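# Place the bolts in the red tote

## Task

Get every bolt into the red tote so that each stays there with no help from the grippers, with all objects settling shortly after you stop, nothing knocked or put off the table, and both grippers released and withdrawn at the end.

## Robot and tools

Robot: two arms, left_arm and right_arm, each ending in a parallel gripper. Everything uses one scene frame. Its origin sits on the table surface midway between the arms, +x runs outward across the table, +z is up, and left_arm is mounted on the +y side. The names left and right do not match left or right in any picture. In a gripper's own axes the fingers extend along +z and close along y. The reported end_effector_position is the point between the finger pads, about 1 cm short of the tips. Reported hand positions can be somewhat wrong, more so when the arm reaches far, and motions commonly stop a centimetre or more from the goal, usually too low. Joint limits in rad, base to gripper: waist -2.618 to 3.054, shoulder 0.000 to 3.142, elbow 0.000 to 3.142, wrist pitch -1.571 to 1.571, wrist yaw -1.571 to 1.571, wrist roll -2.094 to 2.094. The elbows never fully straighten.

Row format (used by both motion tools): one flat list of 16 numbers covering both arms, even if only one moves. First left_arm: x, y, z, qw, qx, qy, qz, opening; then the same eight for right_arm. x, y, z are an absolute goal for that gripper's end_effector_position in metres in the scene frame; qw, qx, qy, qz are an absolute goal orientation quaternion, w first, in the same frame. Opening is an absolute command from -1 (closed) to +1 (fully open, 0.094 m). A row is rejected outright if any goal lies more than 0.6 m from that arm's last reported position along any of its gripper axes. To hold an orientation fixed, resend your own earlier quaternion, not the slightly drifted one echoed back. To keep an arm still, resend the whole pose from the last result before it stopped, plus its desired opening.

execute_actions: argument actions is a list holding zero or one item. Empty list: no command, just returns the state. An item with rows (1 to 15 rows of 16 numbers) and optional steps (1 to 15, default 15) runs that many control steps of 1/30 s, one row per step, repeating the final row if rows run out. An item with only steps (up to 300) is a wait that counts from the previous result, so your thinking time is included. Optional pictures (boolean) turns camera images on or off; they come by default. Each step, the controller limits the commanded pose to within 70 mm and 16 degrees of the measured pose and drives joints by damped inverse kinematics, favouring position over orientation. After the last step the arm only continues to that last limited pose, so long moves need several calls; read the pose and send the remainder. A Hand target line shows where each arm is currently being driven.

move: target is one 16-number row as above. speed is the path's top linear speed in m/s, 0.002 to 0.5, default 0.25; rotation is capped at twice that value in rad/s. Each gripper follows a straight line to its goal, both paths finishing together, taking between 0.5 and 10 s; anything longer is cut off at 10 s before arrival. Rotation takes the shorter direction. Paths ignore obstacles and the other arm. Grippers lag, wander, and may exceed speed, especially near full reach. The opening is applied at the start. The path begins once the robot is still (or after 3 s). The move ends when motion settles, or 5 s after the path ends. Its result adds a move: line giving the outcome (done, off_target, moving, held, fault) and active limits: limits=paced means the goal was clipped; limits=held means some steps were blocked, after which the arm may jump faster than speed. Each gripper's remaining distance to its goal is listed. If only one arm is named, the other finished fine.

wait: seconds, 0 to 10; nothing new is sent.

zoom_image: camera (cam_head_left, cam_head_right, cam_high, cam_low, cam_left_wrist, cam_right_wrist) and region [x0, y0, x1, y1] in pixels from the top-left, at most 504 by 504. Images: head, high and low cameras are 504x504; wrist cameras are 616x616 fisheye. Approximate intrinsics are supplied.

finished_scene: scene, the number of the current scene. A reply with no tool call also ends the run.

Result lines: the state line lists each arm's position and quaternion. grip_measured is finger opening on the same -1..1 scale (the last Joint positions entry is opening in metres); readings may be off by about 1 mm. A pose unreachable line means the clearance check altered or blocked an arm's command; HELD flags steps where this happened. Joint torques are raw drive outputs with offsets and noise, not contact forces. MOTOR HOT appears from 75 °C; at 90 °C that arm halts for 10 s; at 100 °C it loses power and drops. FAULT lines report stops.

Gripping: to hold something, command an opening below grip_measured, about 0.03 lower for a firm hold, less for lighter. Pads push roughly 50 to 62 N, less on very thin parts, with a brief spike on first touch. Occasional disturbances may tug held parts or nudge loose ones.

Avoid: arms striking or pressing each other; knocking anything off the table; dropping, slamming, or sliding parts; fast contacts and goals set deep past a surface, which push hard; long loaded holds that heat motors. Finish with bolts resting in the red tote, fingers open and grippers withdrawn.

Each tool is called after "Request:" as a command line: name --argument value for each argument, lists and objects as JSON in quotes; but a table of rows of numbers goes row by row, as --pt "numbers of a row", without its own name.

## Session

Request:
execute_actions --actions '[]'

Scene clock: 0.00 s of 5100.00 s.
left_arm: end_effector_position=(+0.6363, +0.3679, +0.2309) grip_measured=+1.000 end_effector_quat_wxyz=(-0.484, +0.717, -0.258, +0.430) | right_arm: end_effector_position=(+0.2030, -0.6017, +0.1475) grip_measured=+1.000 end_effector_quat_wxyz=(+0.580, -0.294, +0.640, -0.409)
Joint positions: left_arm=[-0.124  2.092  1.553  0.343 -0.6   -2.063  0.094] | right_arm=[-1.233  1.67   0.222  1.461 -1.07  -1.034  0.094]
Joint velocities: left_arm=[-0.022  0.012  0.027  0.007 -0.007 -0.051  0.   ] | right_arm=[-0.007  0.007  0.002  0.081  0.037 -0.007  0.   ]
Joint torques (N m, as the arm reports them, + toward a larger angle): no reading
Motor temperatures (°C, as the motors report them): left_arm=[25 31 29 25 24 25] | right_arm=[25 27 25 27 28 25]
Hand target (left_arm): +0.635, +0.368, +0.245; -0.488, +0.712, -0.252, +0.438
Hand target (right_arm): +0.203, -0.603, +0.151; +0.580, -0.296, +0.637, -0.412

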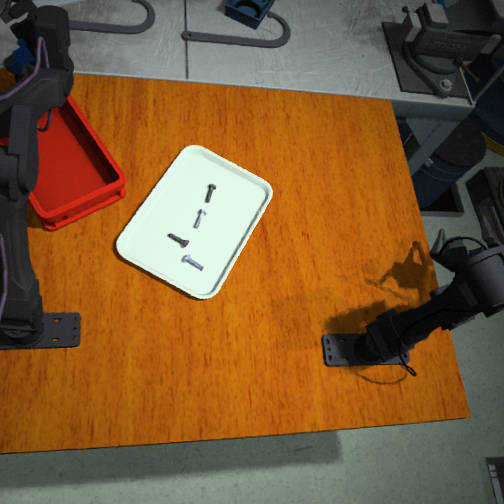

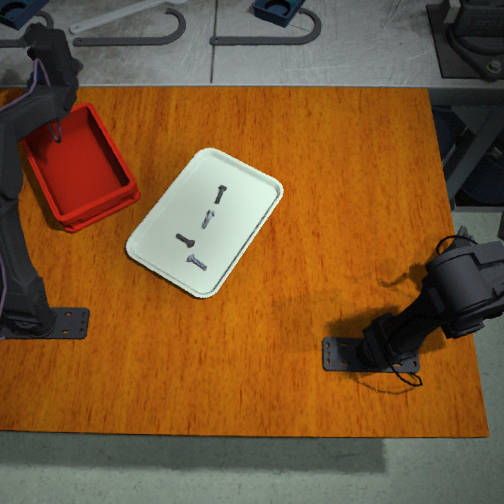

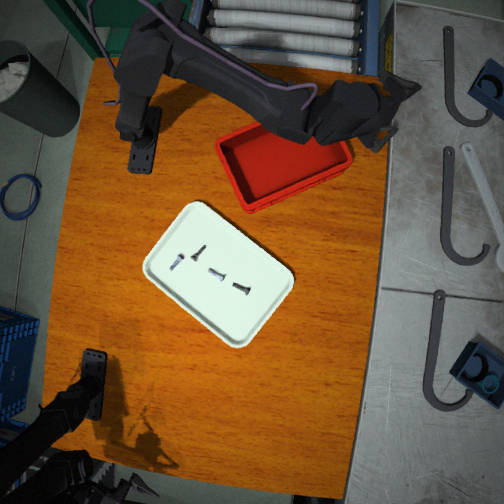

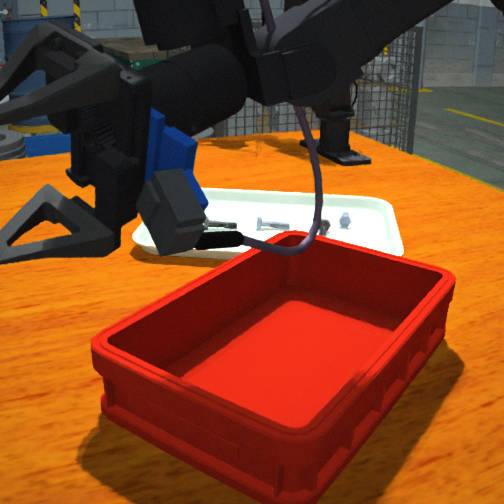

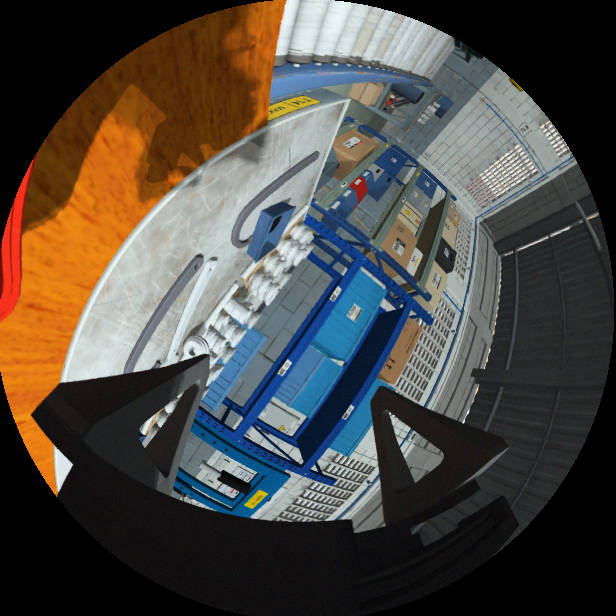

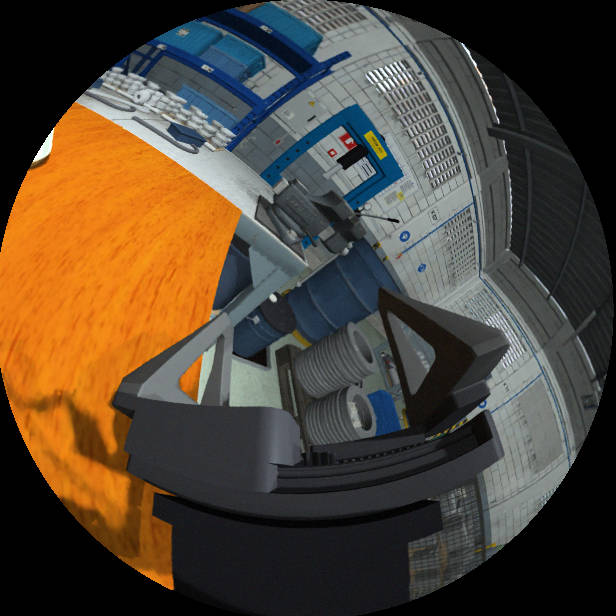

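Request:
move --target '[0.4,0.25,0.2,0.1,-0.3,0.95,0,-0.3,0.203,-0.602,0.148,0.58,-0.294,0.64,-0.409,1]'

Request:
move --target '[0.3,0.05,0.14,0,0.2,0.98,0,-0.3,0.203,-0.602,0.148,0.58,-0.294,0.64,-0.409,1]'

Request:
move --target '[0.288,-0.022,0.05,0,0.2,0.98,0,-0.3,0.203,-0.602,0.148,0.58,-0.294,0.64,-0.409,1]' --speed 0.15

Scene clock: 16.80 s of 5100.00 s.
left_arm: end_effector_position=(+0.4039, +0.2472, +0.1923) grip_measured=-0.297 end_effector_quat_wxyz=(+0.098, -0.302, +0.948, -0.011) | right_arm: end_effector_position=(+0.2030, -0.6017, +0.1475) grip_measured=+1.000 end_effector_quat_wxyz=(+0.580, -0.294, +0.640, -0.409)
Joint positions: left_arm=[-0.28   1.894  1.923 -1.424 -0.089 -0.876  0.033] | right_arm=[-1.233  1.67   0.222  1.461 -1.07  -1.034  0.094]
Joint velocities: left_arm=[-0.002  0.012  0.007  0.022  0.007 -0.007  0.   ] | right_arm=[ 0.002 -0.007 -0.007 -0.022 -0.007  0.007  0.   ]
Joint torques (N m, as the arm reports them, + toward a larger angle): left_arm=[-0.28 -7.44  9.27  0.36 -0.23  0.08] | right_arm=[-0.1  -3.93  4.2   1.72 -0.03 -0.01]
Motor temperatures (°C, as the motors report them): left_arm=[25 34 31 27 24 25] | right_arm=[25 28 26 28 28 25]
Hand target (left_arm): +0.404, +0.247, +0.196; +0.100, -0.297, +0.950, -0.003
Hand target (right_arm): +0.203, -0.602, +0.148; +0.580, -0.294, +0.640, -0.409
Off the commanded pose (left_arm): 0.009 m, 1 deg.
Off the commanded pose (right_arm): 0.001 m, 0 deg.
After step 90, 9.03 s passed at rest.
move: done

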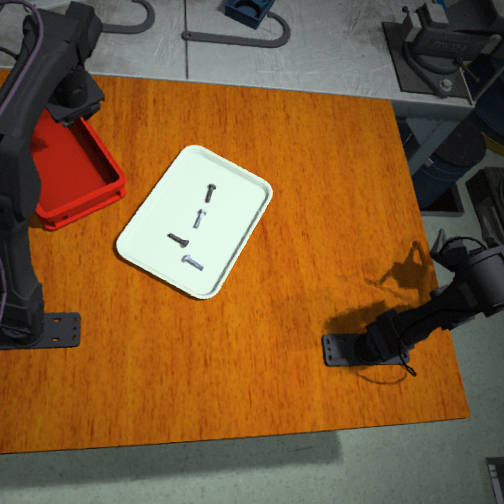

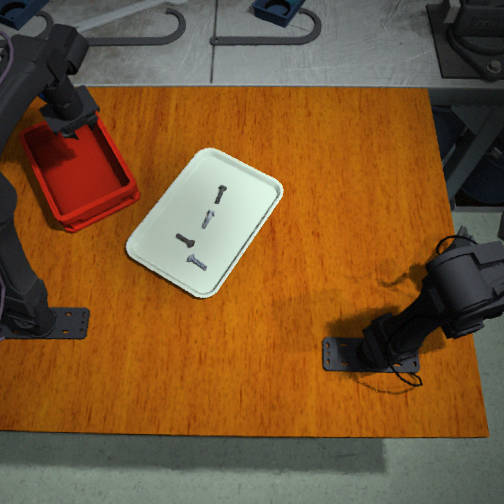

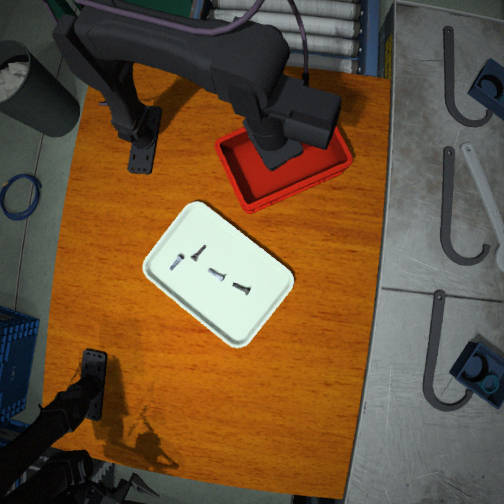

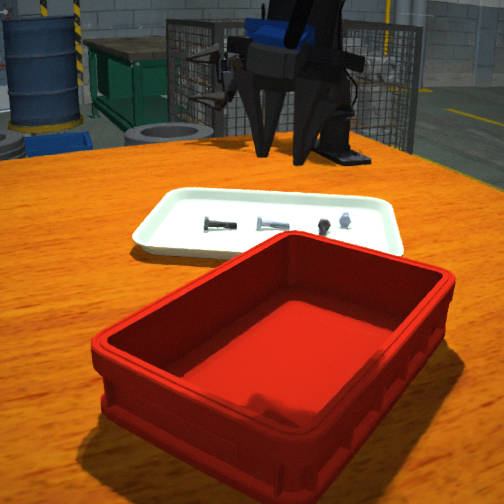

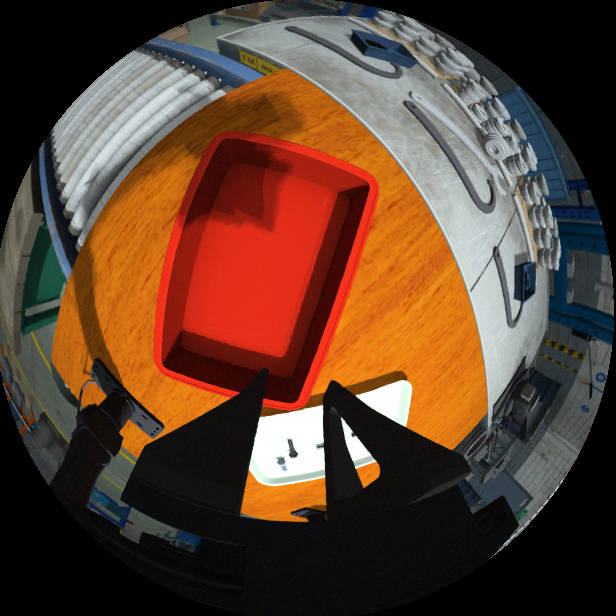

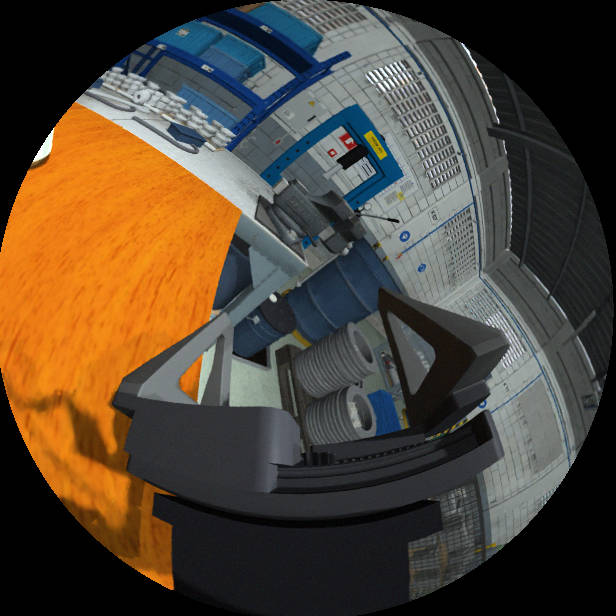

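Scene clock: 19.33 s of 5100.00 s.
left_arm: end_effector_position=(+0.3023, +0.0490, +0.1346) grip_measured=-0.297 end_effector_quat_wxyz=(+0.001, +0.196, +0.981, -0.004) | right_arm: end_effector_position=(+0.2030, -0.6017, +0.1475) grip_measured=+1.000 end_effector_quat_wxyz=(+0.580, -0.294, +0.640, -0.409)
Joint positions: left_arm=[-0.809  2.075  1.966 -1.456  0.004 -0.402  0.033] | right_arm=[-1.233  1.67   0.222  1.461 -1.07  -1.034  0.094]
Joint velocities: left_arm=[-0.017 -0.007  0.007 -0.125 -0.007  0.037 -0.001] | right_arm=[ 0.012  0.002 -0.022 -0.051 -0.007  0.022  0.   ]
Joint torques (N m, as the arm reports them, + toward a larger angle): left_arm=[-0.09 -9.3   8.96 -0.01  0.07  0.1 ] | right_arm=[ 0.02 -3.9   4.08  1.75 -0.03  0.01]
Motor temperatures (°C, as the motors report them): left_arm=[25 34 31 27 24 25] | right_arm=[25 28 26 29 28 25]
Hand target (left_arm): +0.301, +0.047, +0.139; -0.001, +0.200, +0.980, -0.006
Hand target (right_arm): +0.203, -0.602, +0.148; +0.580, -0.294, +0.640, -0.409
Off the commanded pose (left_arm): 0.006 m, 1 deg.
Off the commanded pose (right_arm): 0.001 m, 0 deg.
move: done

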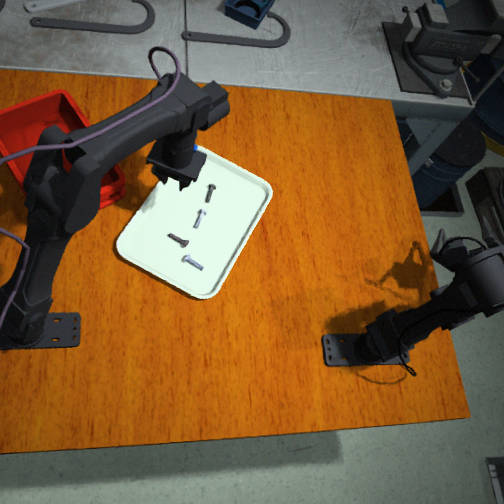

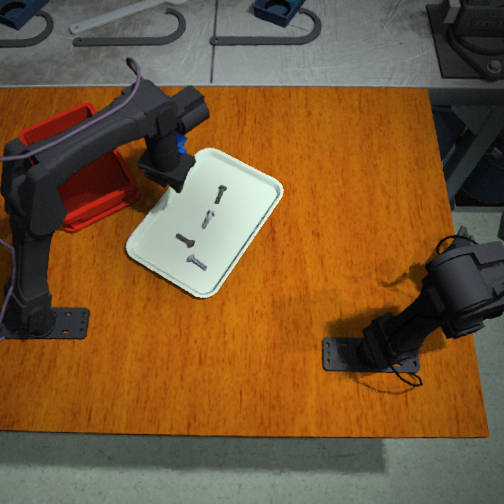

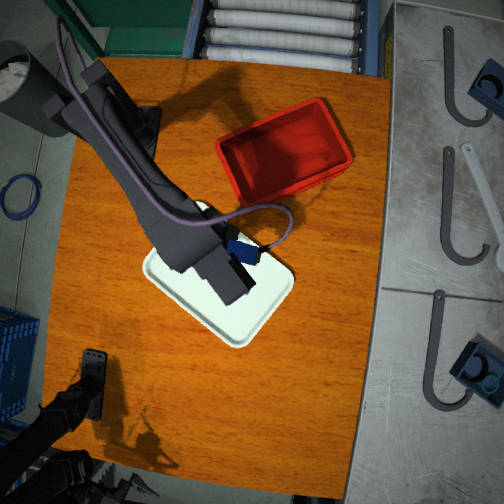

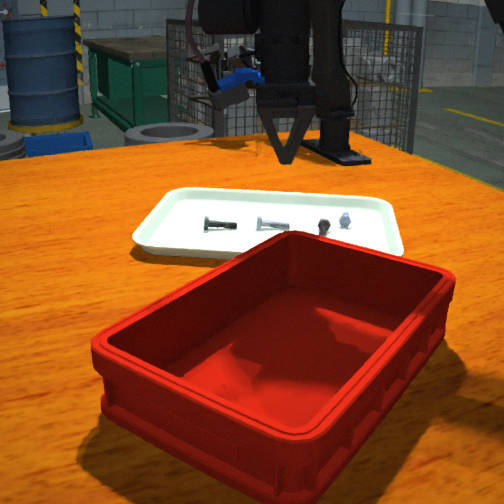

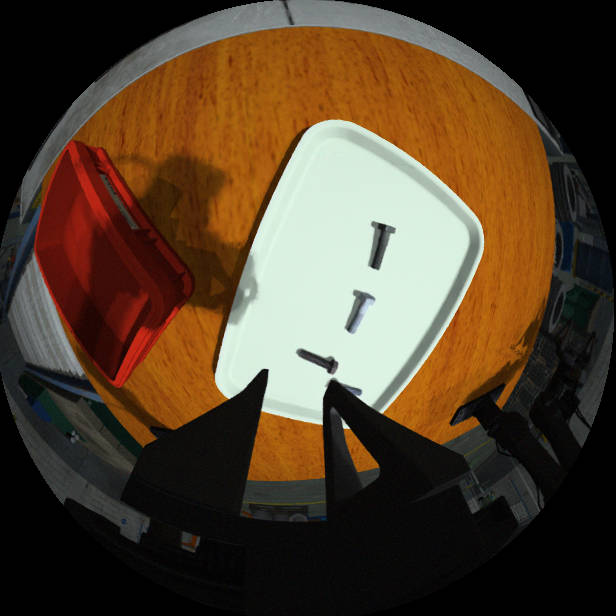

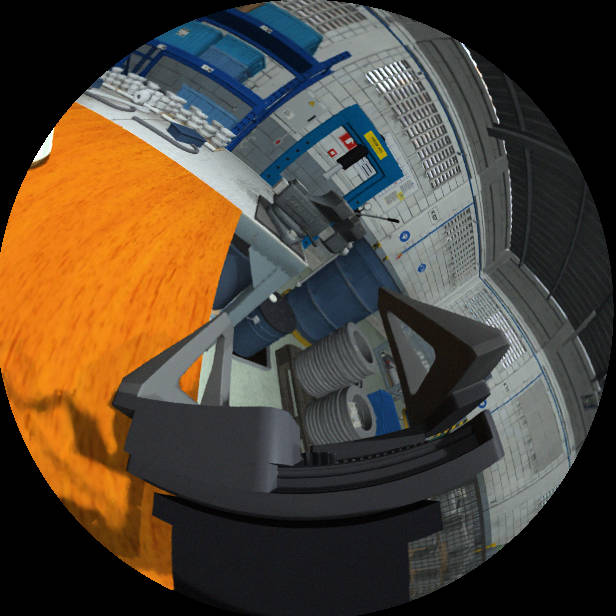

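Scene clock: 20.53 s of 5100.00 s.
left_arm: end_effector_position=(+0.2820, -0.0123, +0.0423) grip_measured=-0.297 end_effector_quat_wxyz=(-0.020, +0.202, +0.979, +0.015) | right_arm: end_effector_position=(+0.2030, -0.6017, +0.1475) grip_measured=+1.000 end_effector_quat_wxyz=(+0.580, -0.294, +0.640, -0.409)
Joint positions: left_arm=[-0.942  2.29   1.943 -1.273  0.004 -0.523  0.033] | right_arm=[-1.233  1.67   0.222  1.461 -1.07  -1.034  0.094]
Joint velocities: left_arm=[-0.007  0.002  0.017 -0.022 -0.007 -0.037 -0.001] | right_arm=[-0.012 -0.012 -0.002 -0.037  0.037 -0.022  0.   ]
Joint torques (N m, as the arm reports them, + toward a larger angle): left_arm=[ -0.05 -11.43   9.1    0.37  -0.01  -0.02] | right_arm=[ 0.01 -3.85  4.14  1.75 -0.03 -0.02]
Motor temperatures (°C, as the motors report them): left_arm=[25 34 31 27 24 25] | right_arm=[25 28 26 29 28 25]
Hand target (left_arm): +0.288, -0.023, +0.051; -0.001, +0.200, +0.980, -0.001
Hand target (right_arm): +0.203, -0.602, +0.148; +0.580, -0.294, +0.640, -0.409
Off the commanded pose (left_arm): 0.014 m, 3 deg.
Off the commanded pose (right_arm): 0.001 m, 0 deg.
move: off_target (left_arm)

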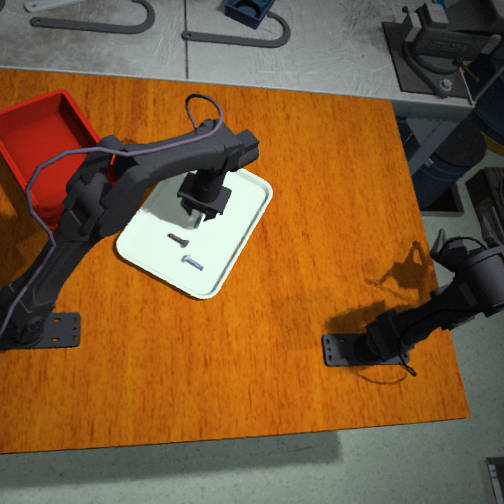

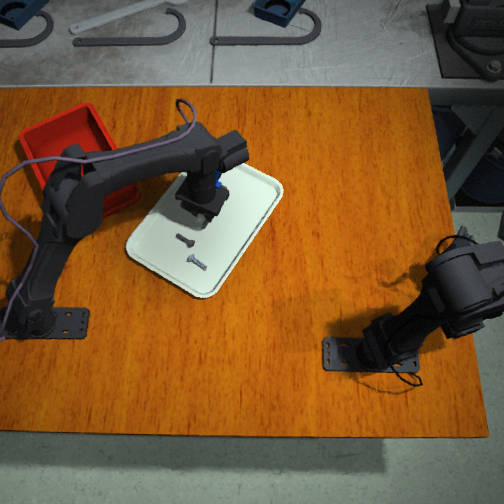

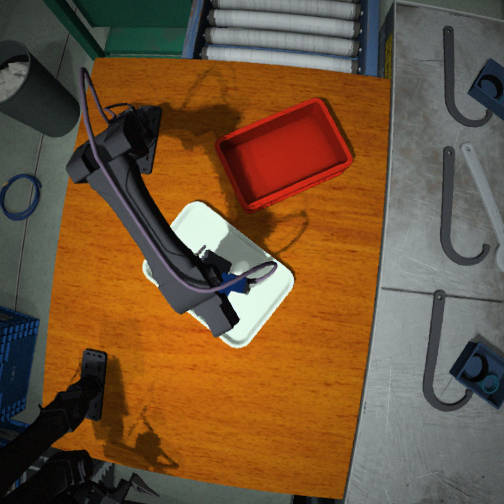

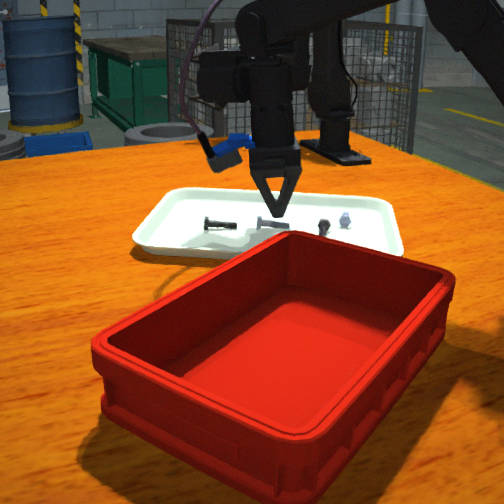

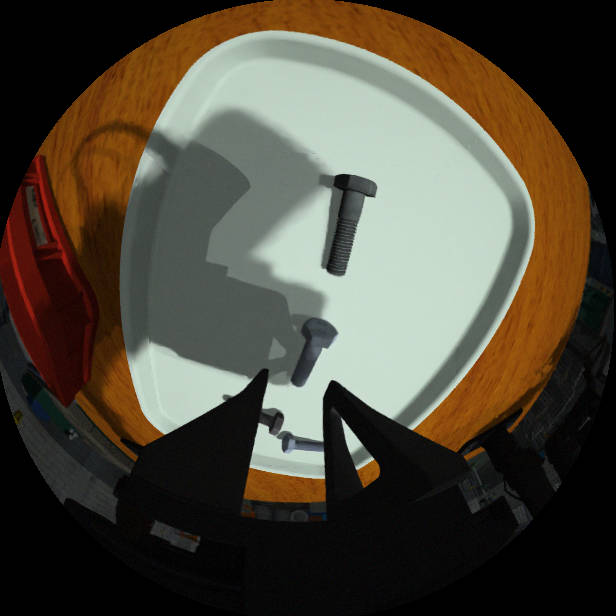

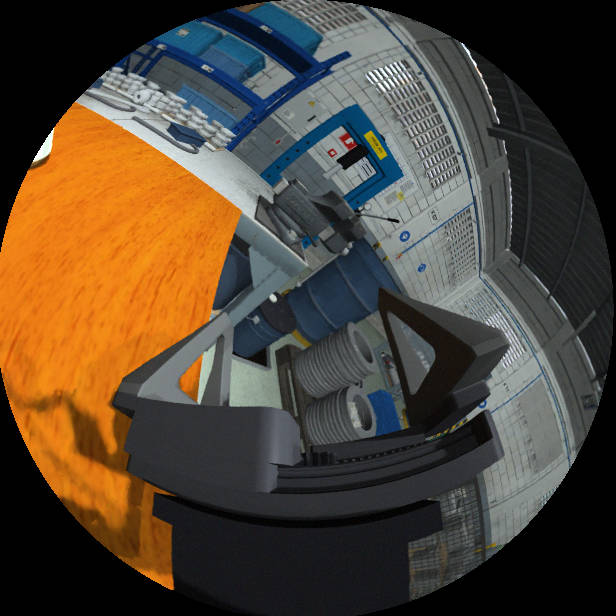

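Request:
move --target '[0.284,-0.021,0.012,0,0.26,0.966,0,-0.3,0.203,-0.602,0.148,0.58,-0.294,0.64,-0.409,1]' --speed 0.03

Scene clock: 26.37 s of 5100.00 s.
left_arm: end_effector_position=(+0.2850, -0.0163, +0.0186) grip_measured=-0.297 end_effector_quat_wxyz=(-0.007, +0.252, +0.968, +0.003) | right_arm: end_effector_position=(+0.2030, -0.6017, +0.1475) grip_measured=+1.000 end_effector_quat_wxyz=(+0.580, -0.294, +0.640, -0.409)
Joint positions: left_arm=[-0.942  2.29   1.849 -1.144  0.004 -0.42   0.033] | right_arm=[-1.233  1.67   0.222  1.461 -1.07  -1.034  0.094]
Joint velocities: left_arm=[-0.012  0.007 -0.007 -0.007 -0.022  0.066  0.001] | right_arm=[ 0.007  0.007  0.002 -0.11  -0.007  0.022  0.   ]
Joint torques (N m, as the arm reports them, + toward a larger angle): left_arm=[ -0.63 -10.56   4.74   0.66  -0.08   0.03] | right_arm=[-0.05 -3.87  4.06  1.73 -0.02  0.  ]
Motor temperatures (°C, as the motors report them): left_arm=[25 35 31 26 24 25] | right_arm=[25 28 26 29 28 25]
Hand target (left_arm): +0.284, -0.021, +0.012; -0.000, +0.260, +0.966, +0.000
Hand target (right_arm): +0.203, -0.602, +0.148; +0.580, -0.294, +0.640, -0.409
Off the commanded pose (left_arm): 0.008 m, 1 deg.
Off the commanded pose (right_arm): 0.001 m, 0 deg.
After step 90, 0.43 s passed at rest.
move: done

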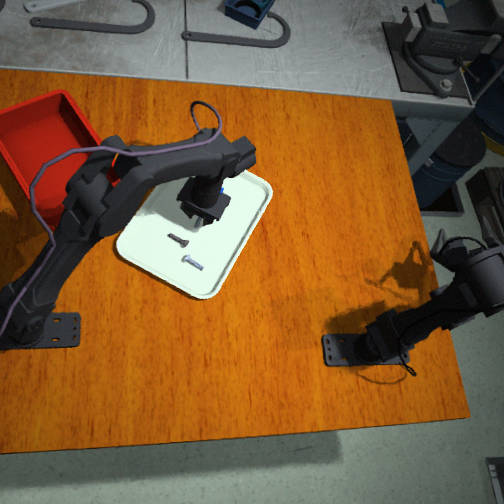

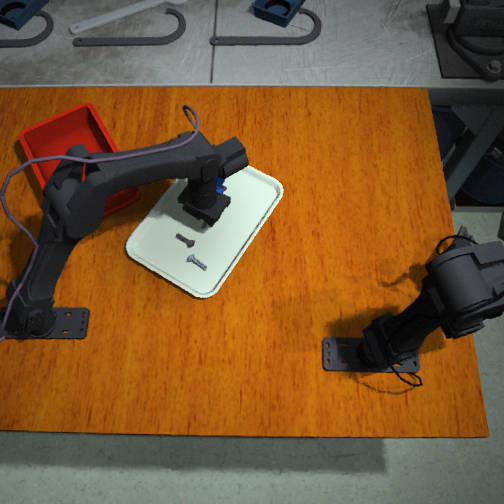

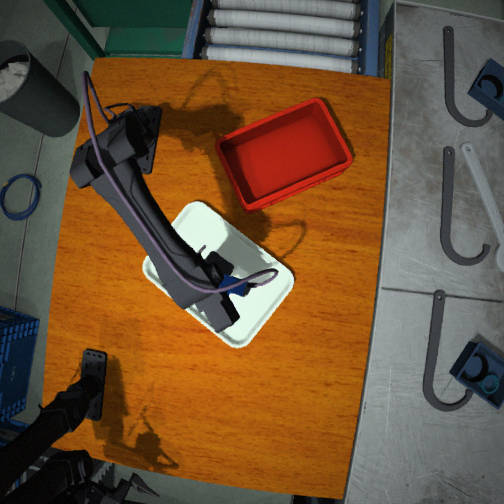

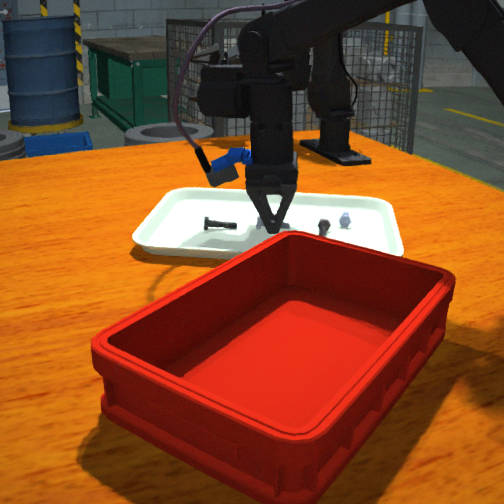

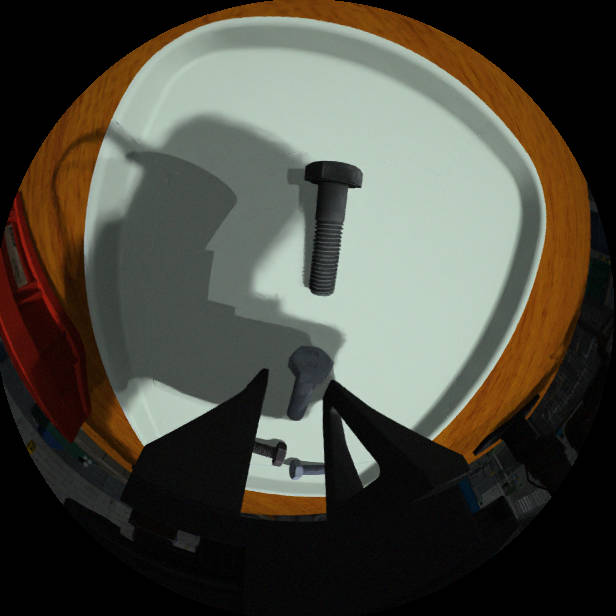

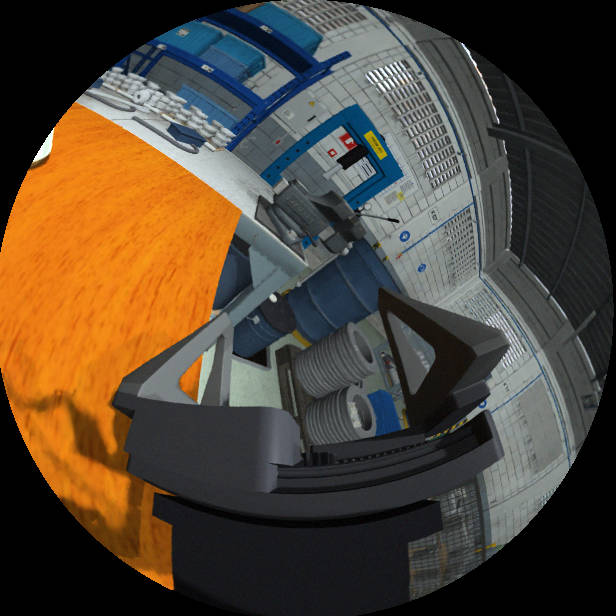

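Request:
move --target '[0.284,-0.019,0.012,0,0.26,0.966,0,-0.88,0.203,-0.602,0.148,0.58,-0.294,0.64,-0.409,1]'

Request:
move --target '[0.29,0.02,0.145,0,0.26,0.966,0,-0.88,0.203,-0.602,0.148,0.58,-0.294,0.64,-0.409,1]'

Request:
move --target '[0.465,0.335,0.145,0,0.5,0.866,0,-0.88,0.203,-0.602,0.148,0.58,-0.294,0.64,-0.409,1]'

Scene clock: 31.33 s of 5100.00 s.
left_arm: end_effector_position=(+0.2844, -0.0168, +0.0177) grip_measured=-0.853 end_effector_quat_wxyz=(-0.008, +0.254, +0.967, +0.001) | right_arm: end_effector_position=(+0.2030, -0.6017, +0.1475) grip_measured=+1.000 end_effector_quat_wxyz=(+0.580, -0.294, +0.640, -0.409)
Joint positions: left_arm=[-0.942  2.29   1.845 -1.14   0.009 -0.416  0.007] | right_arm=[-1.233  1.67   0.222  1.461 -1.07  -1.034  0.094]
Joint velocities: left_arm=[-0.012 -0.002  0.022  0.037  0.051 -0.007  0.   ] | right_arm=[-0.002 -0.007  0.007  0.066 -0.007  0.037  0.   ]
Joint torques (N m, as the arm reports them, + toward a larger angle): left_arm=[ -0.55 -11.07   4.03   0.61  -0.1    0.07] | right_arm=[-0.11 -3.89  4.12  1.73  0.01  0.  ]
Motor temperatures (°C, as the motors report them): left_arm=[25 35 31 26 24 25] | right_arm=[25 28 26 29 28 25]
Hand target (left_arm): +0.284, -0.019, +0.012; -0.000, +0.260, +0.966, +0.000
Hand target (right_arm): +0.203, -0.602, +0.148; +0.580, -0.294, +0.640, -0.409
Off the commanded pose (left_arm): 0.006 m, 1 deg.
Off the commanded pose (right_arm): 0.001 m, 0 deg.
After step 90, 1.27 s passed at rest.
move: done

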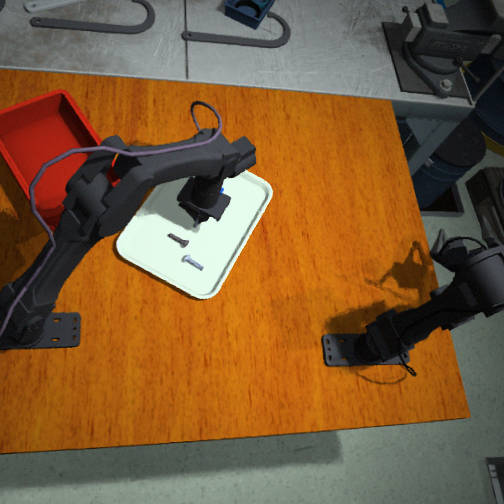

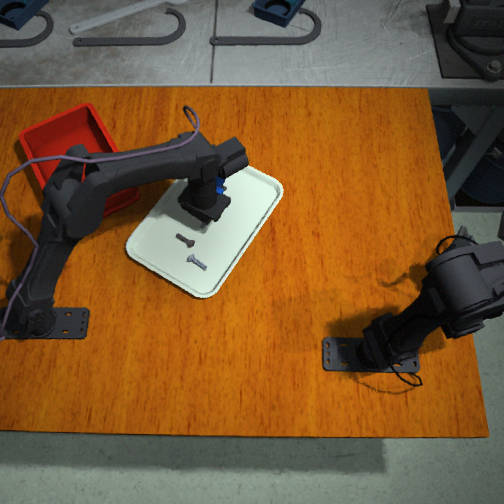

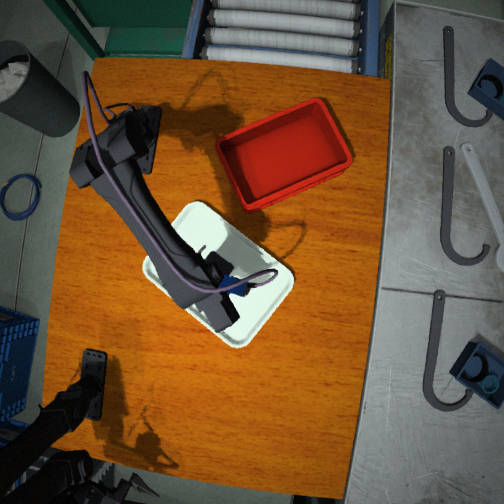

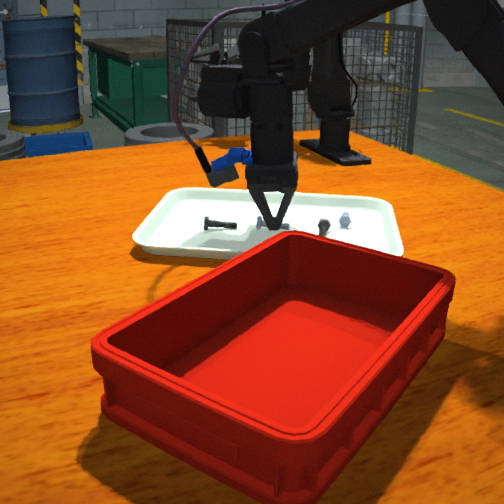

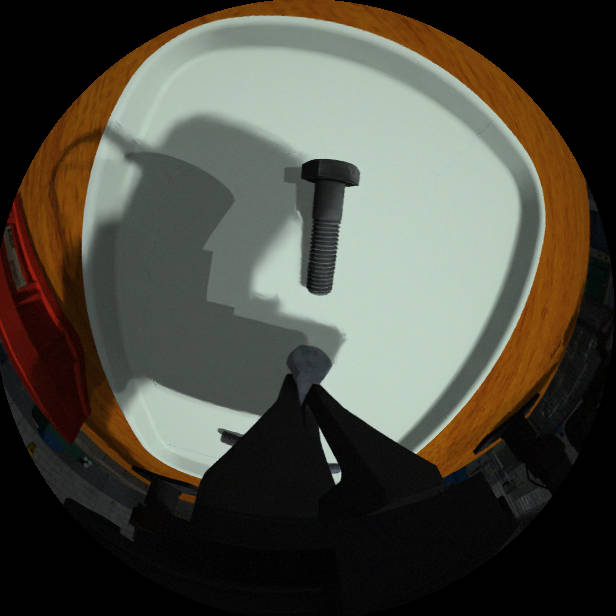

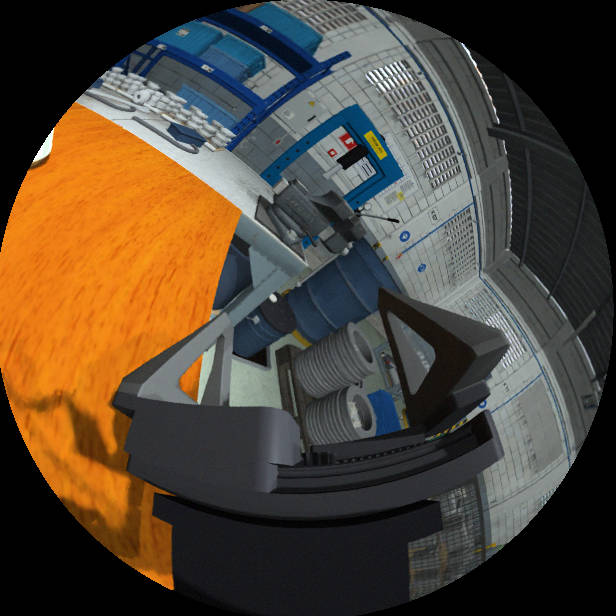

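Scene clock: 32.60 s of 5100.00 s.
left_arm: end_effector_position=(+0.2864, +0.0183, +0.1356) grip_measured=-0.853 end_effector_quat_wxyz=(-0.007, +0.260, +0.966, -0.000) | right_arm: end_effector_position=(+0.2030, -0.6017, +0.1475) grip_measured=+1.000 end_effector_quat_wxyz=(+0.580, -0.294, +0.640, -0.409)
Joint positions: left_arm=[-0.887  2.157  2.098 -1.523  0.009 -0.348  0.007] | right_arm=[-1.233  1.67   0.222  1.461 -1.07  -1.034  0.094]
Joint velocities: left_arm=[-0.002  0.007 -0.022 -0.007 -0.095 -0.081  0.   ] | right_arm=[ 0.007 -0.002  0.007 -0.022  0.007  0.022  0.   ]
Joint torques (N m, as the arm reports them, + toward a larger angle): left_arm=[  0.33 -10.56   8.67  -0.01  -0.06   0.09] | right_arm=[-0.08 -3.77  4.11  1.73 -0.04  0.  ]
Motor temperatures (°C, as the motors report them): left_arm=[25 36 31 26 24 25] | right_arm=[25 28 26 29 28 25]
Hand target (left_arm): +0.289, +0.021, +0.145; +0.000, +0.260, +0.966, +0.000
Hand target (right_arm): +0.203, -0.602, +0.148; +0.580, -0.294, +0.640, -0.409
Off the commanded pose (left_arm): 0.010 m, 1 deg.
Off the commanded pose (right_arm): 0.001 m, 0 deg.
move: done

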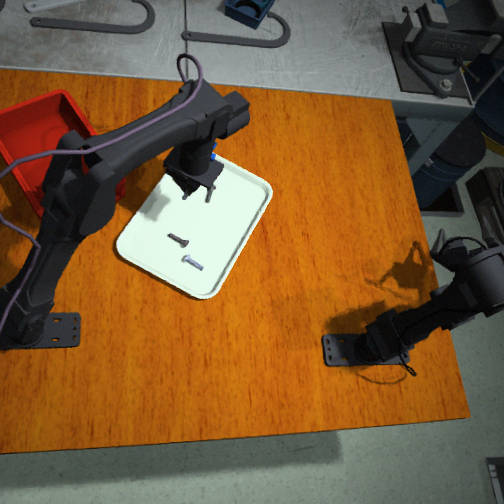

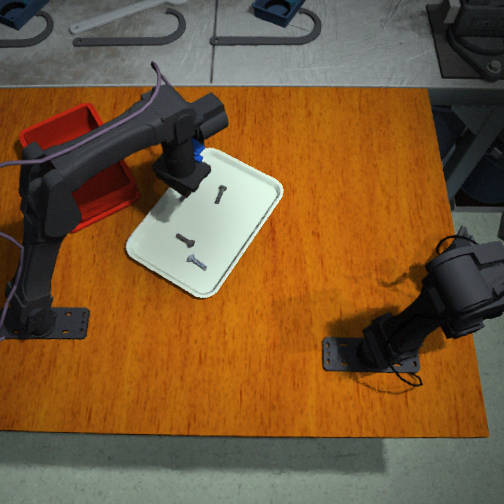

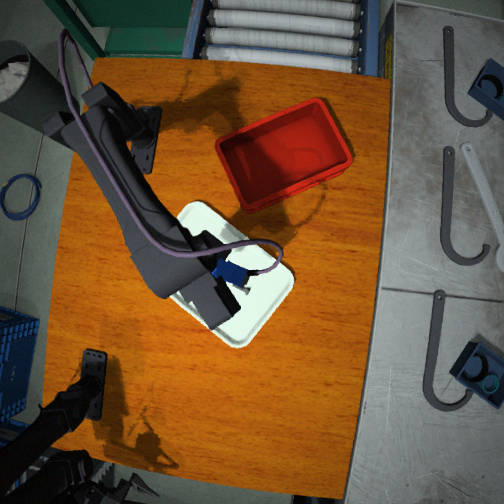

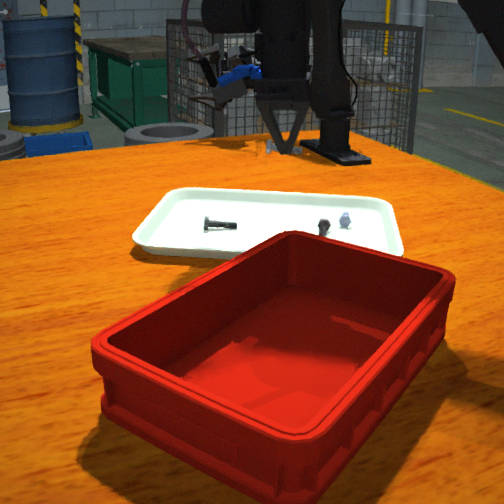

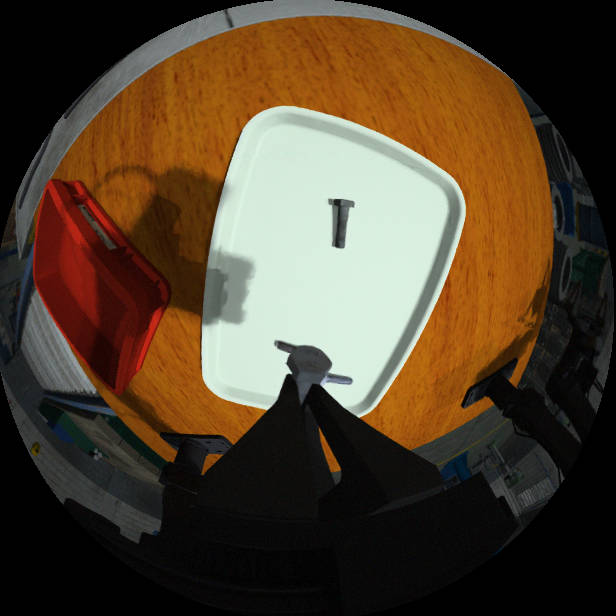

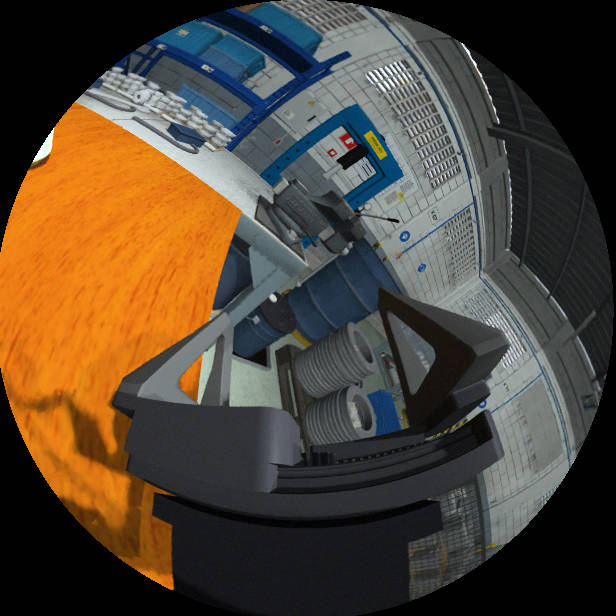

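Scene clock: 34.73 s of 5100.00 s.
left_arm: end_effector_position=(+0.4629, +0.3431, +0.1378) grip_measured=-0.853 end_effector_quat_wxyz=(+0.012, +0.493, +0.870, +0.019) | right_arm: end_effector_position=(+0.2030, -0.6017, +0.1475) grip_measured=+1.000 end_effector_quat_wxyz=(+0.580, -0.294, +0.640, -0.409)
Joint positions: left_arm=[-0.002  2.249  2.255 -1.537 -0.02   1.043  0.007] | right_arm=[-1.233  1.67   0.222  1.461 -1.07  -1.034  0.094]
Joint velocities: left_arm=[ 0.002 -0.022  0.002  0.051 -0.007 -0.022 -0.   ] | right_arm=[-0.007 -0.007 -0.002 -0.007 -0.022  0.007  0.   ]
Joint torques (N m, as the arm reports them, + toward a larger angle): left_arm=[ -0.42 -10.82   8.93   0.07   0.02   0.08] | right_arm=[-0.01 -3.84  4.18  1.74  0.   -0.01]
Motor temperatures (°C, as the motors report them): left_arm=[25 36 31 26 24 25] | right_arm=[25 28 26 29 28 25]
Hand target (left_arm): +0.463, +0.340, +0.145; +0.017, +0.500, +0.866, +0.021
Hand target (right_arm): +0.203, -0.602, +0.148; +0.580, -0.294, +0.640, -0.409
Off the commanded pose (left_arm): 0.011 m, 3 deg.
Off the commanded pose (right_arm): 0.001 m, 0 deg.
joint sent to its limit (left arm) — the command would take joint 4 (wrist pitch) past its lower limit, so that joint was sent only as far as its limit.
move: off_target (left_arm)

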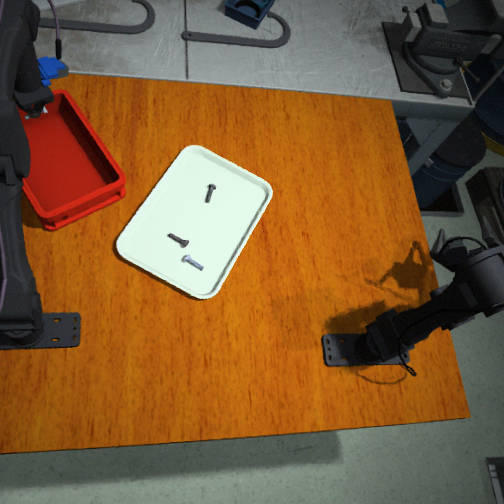

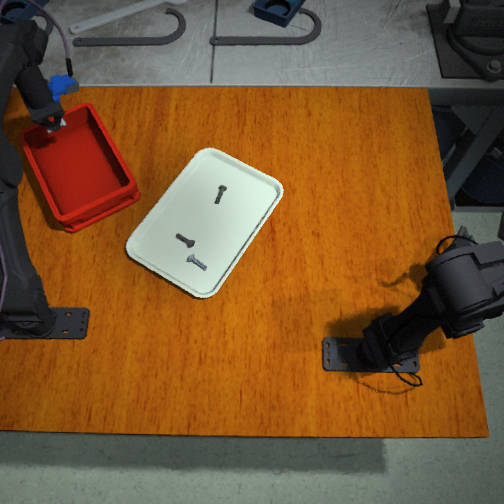

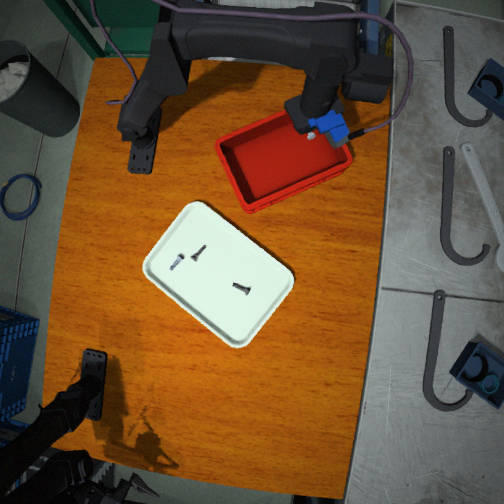

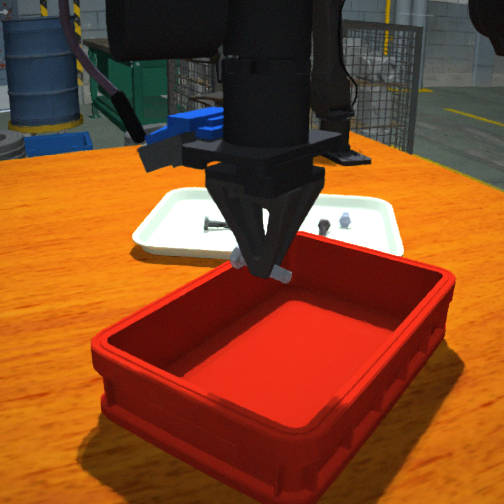

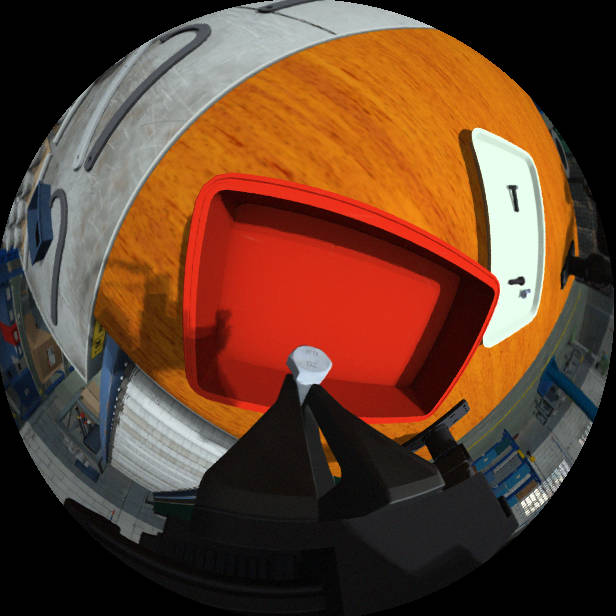

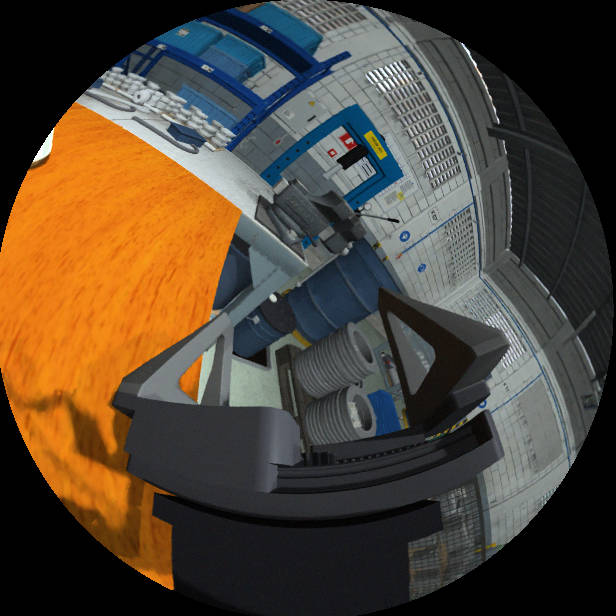

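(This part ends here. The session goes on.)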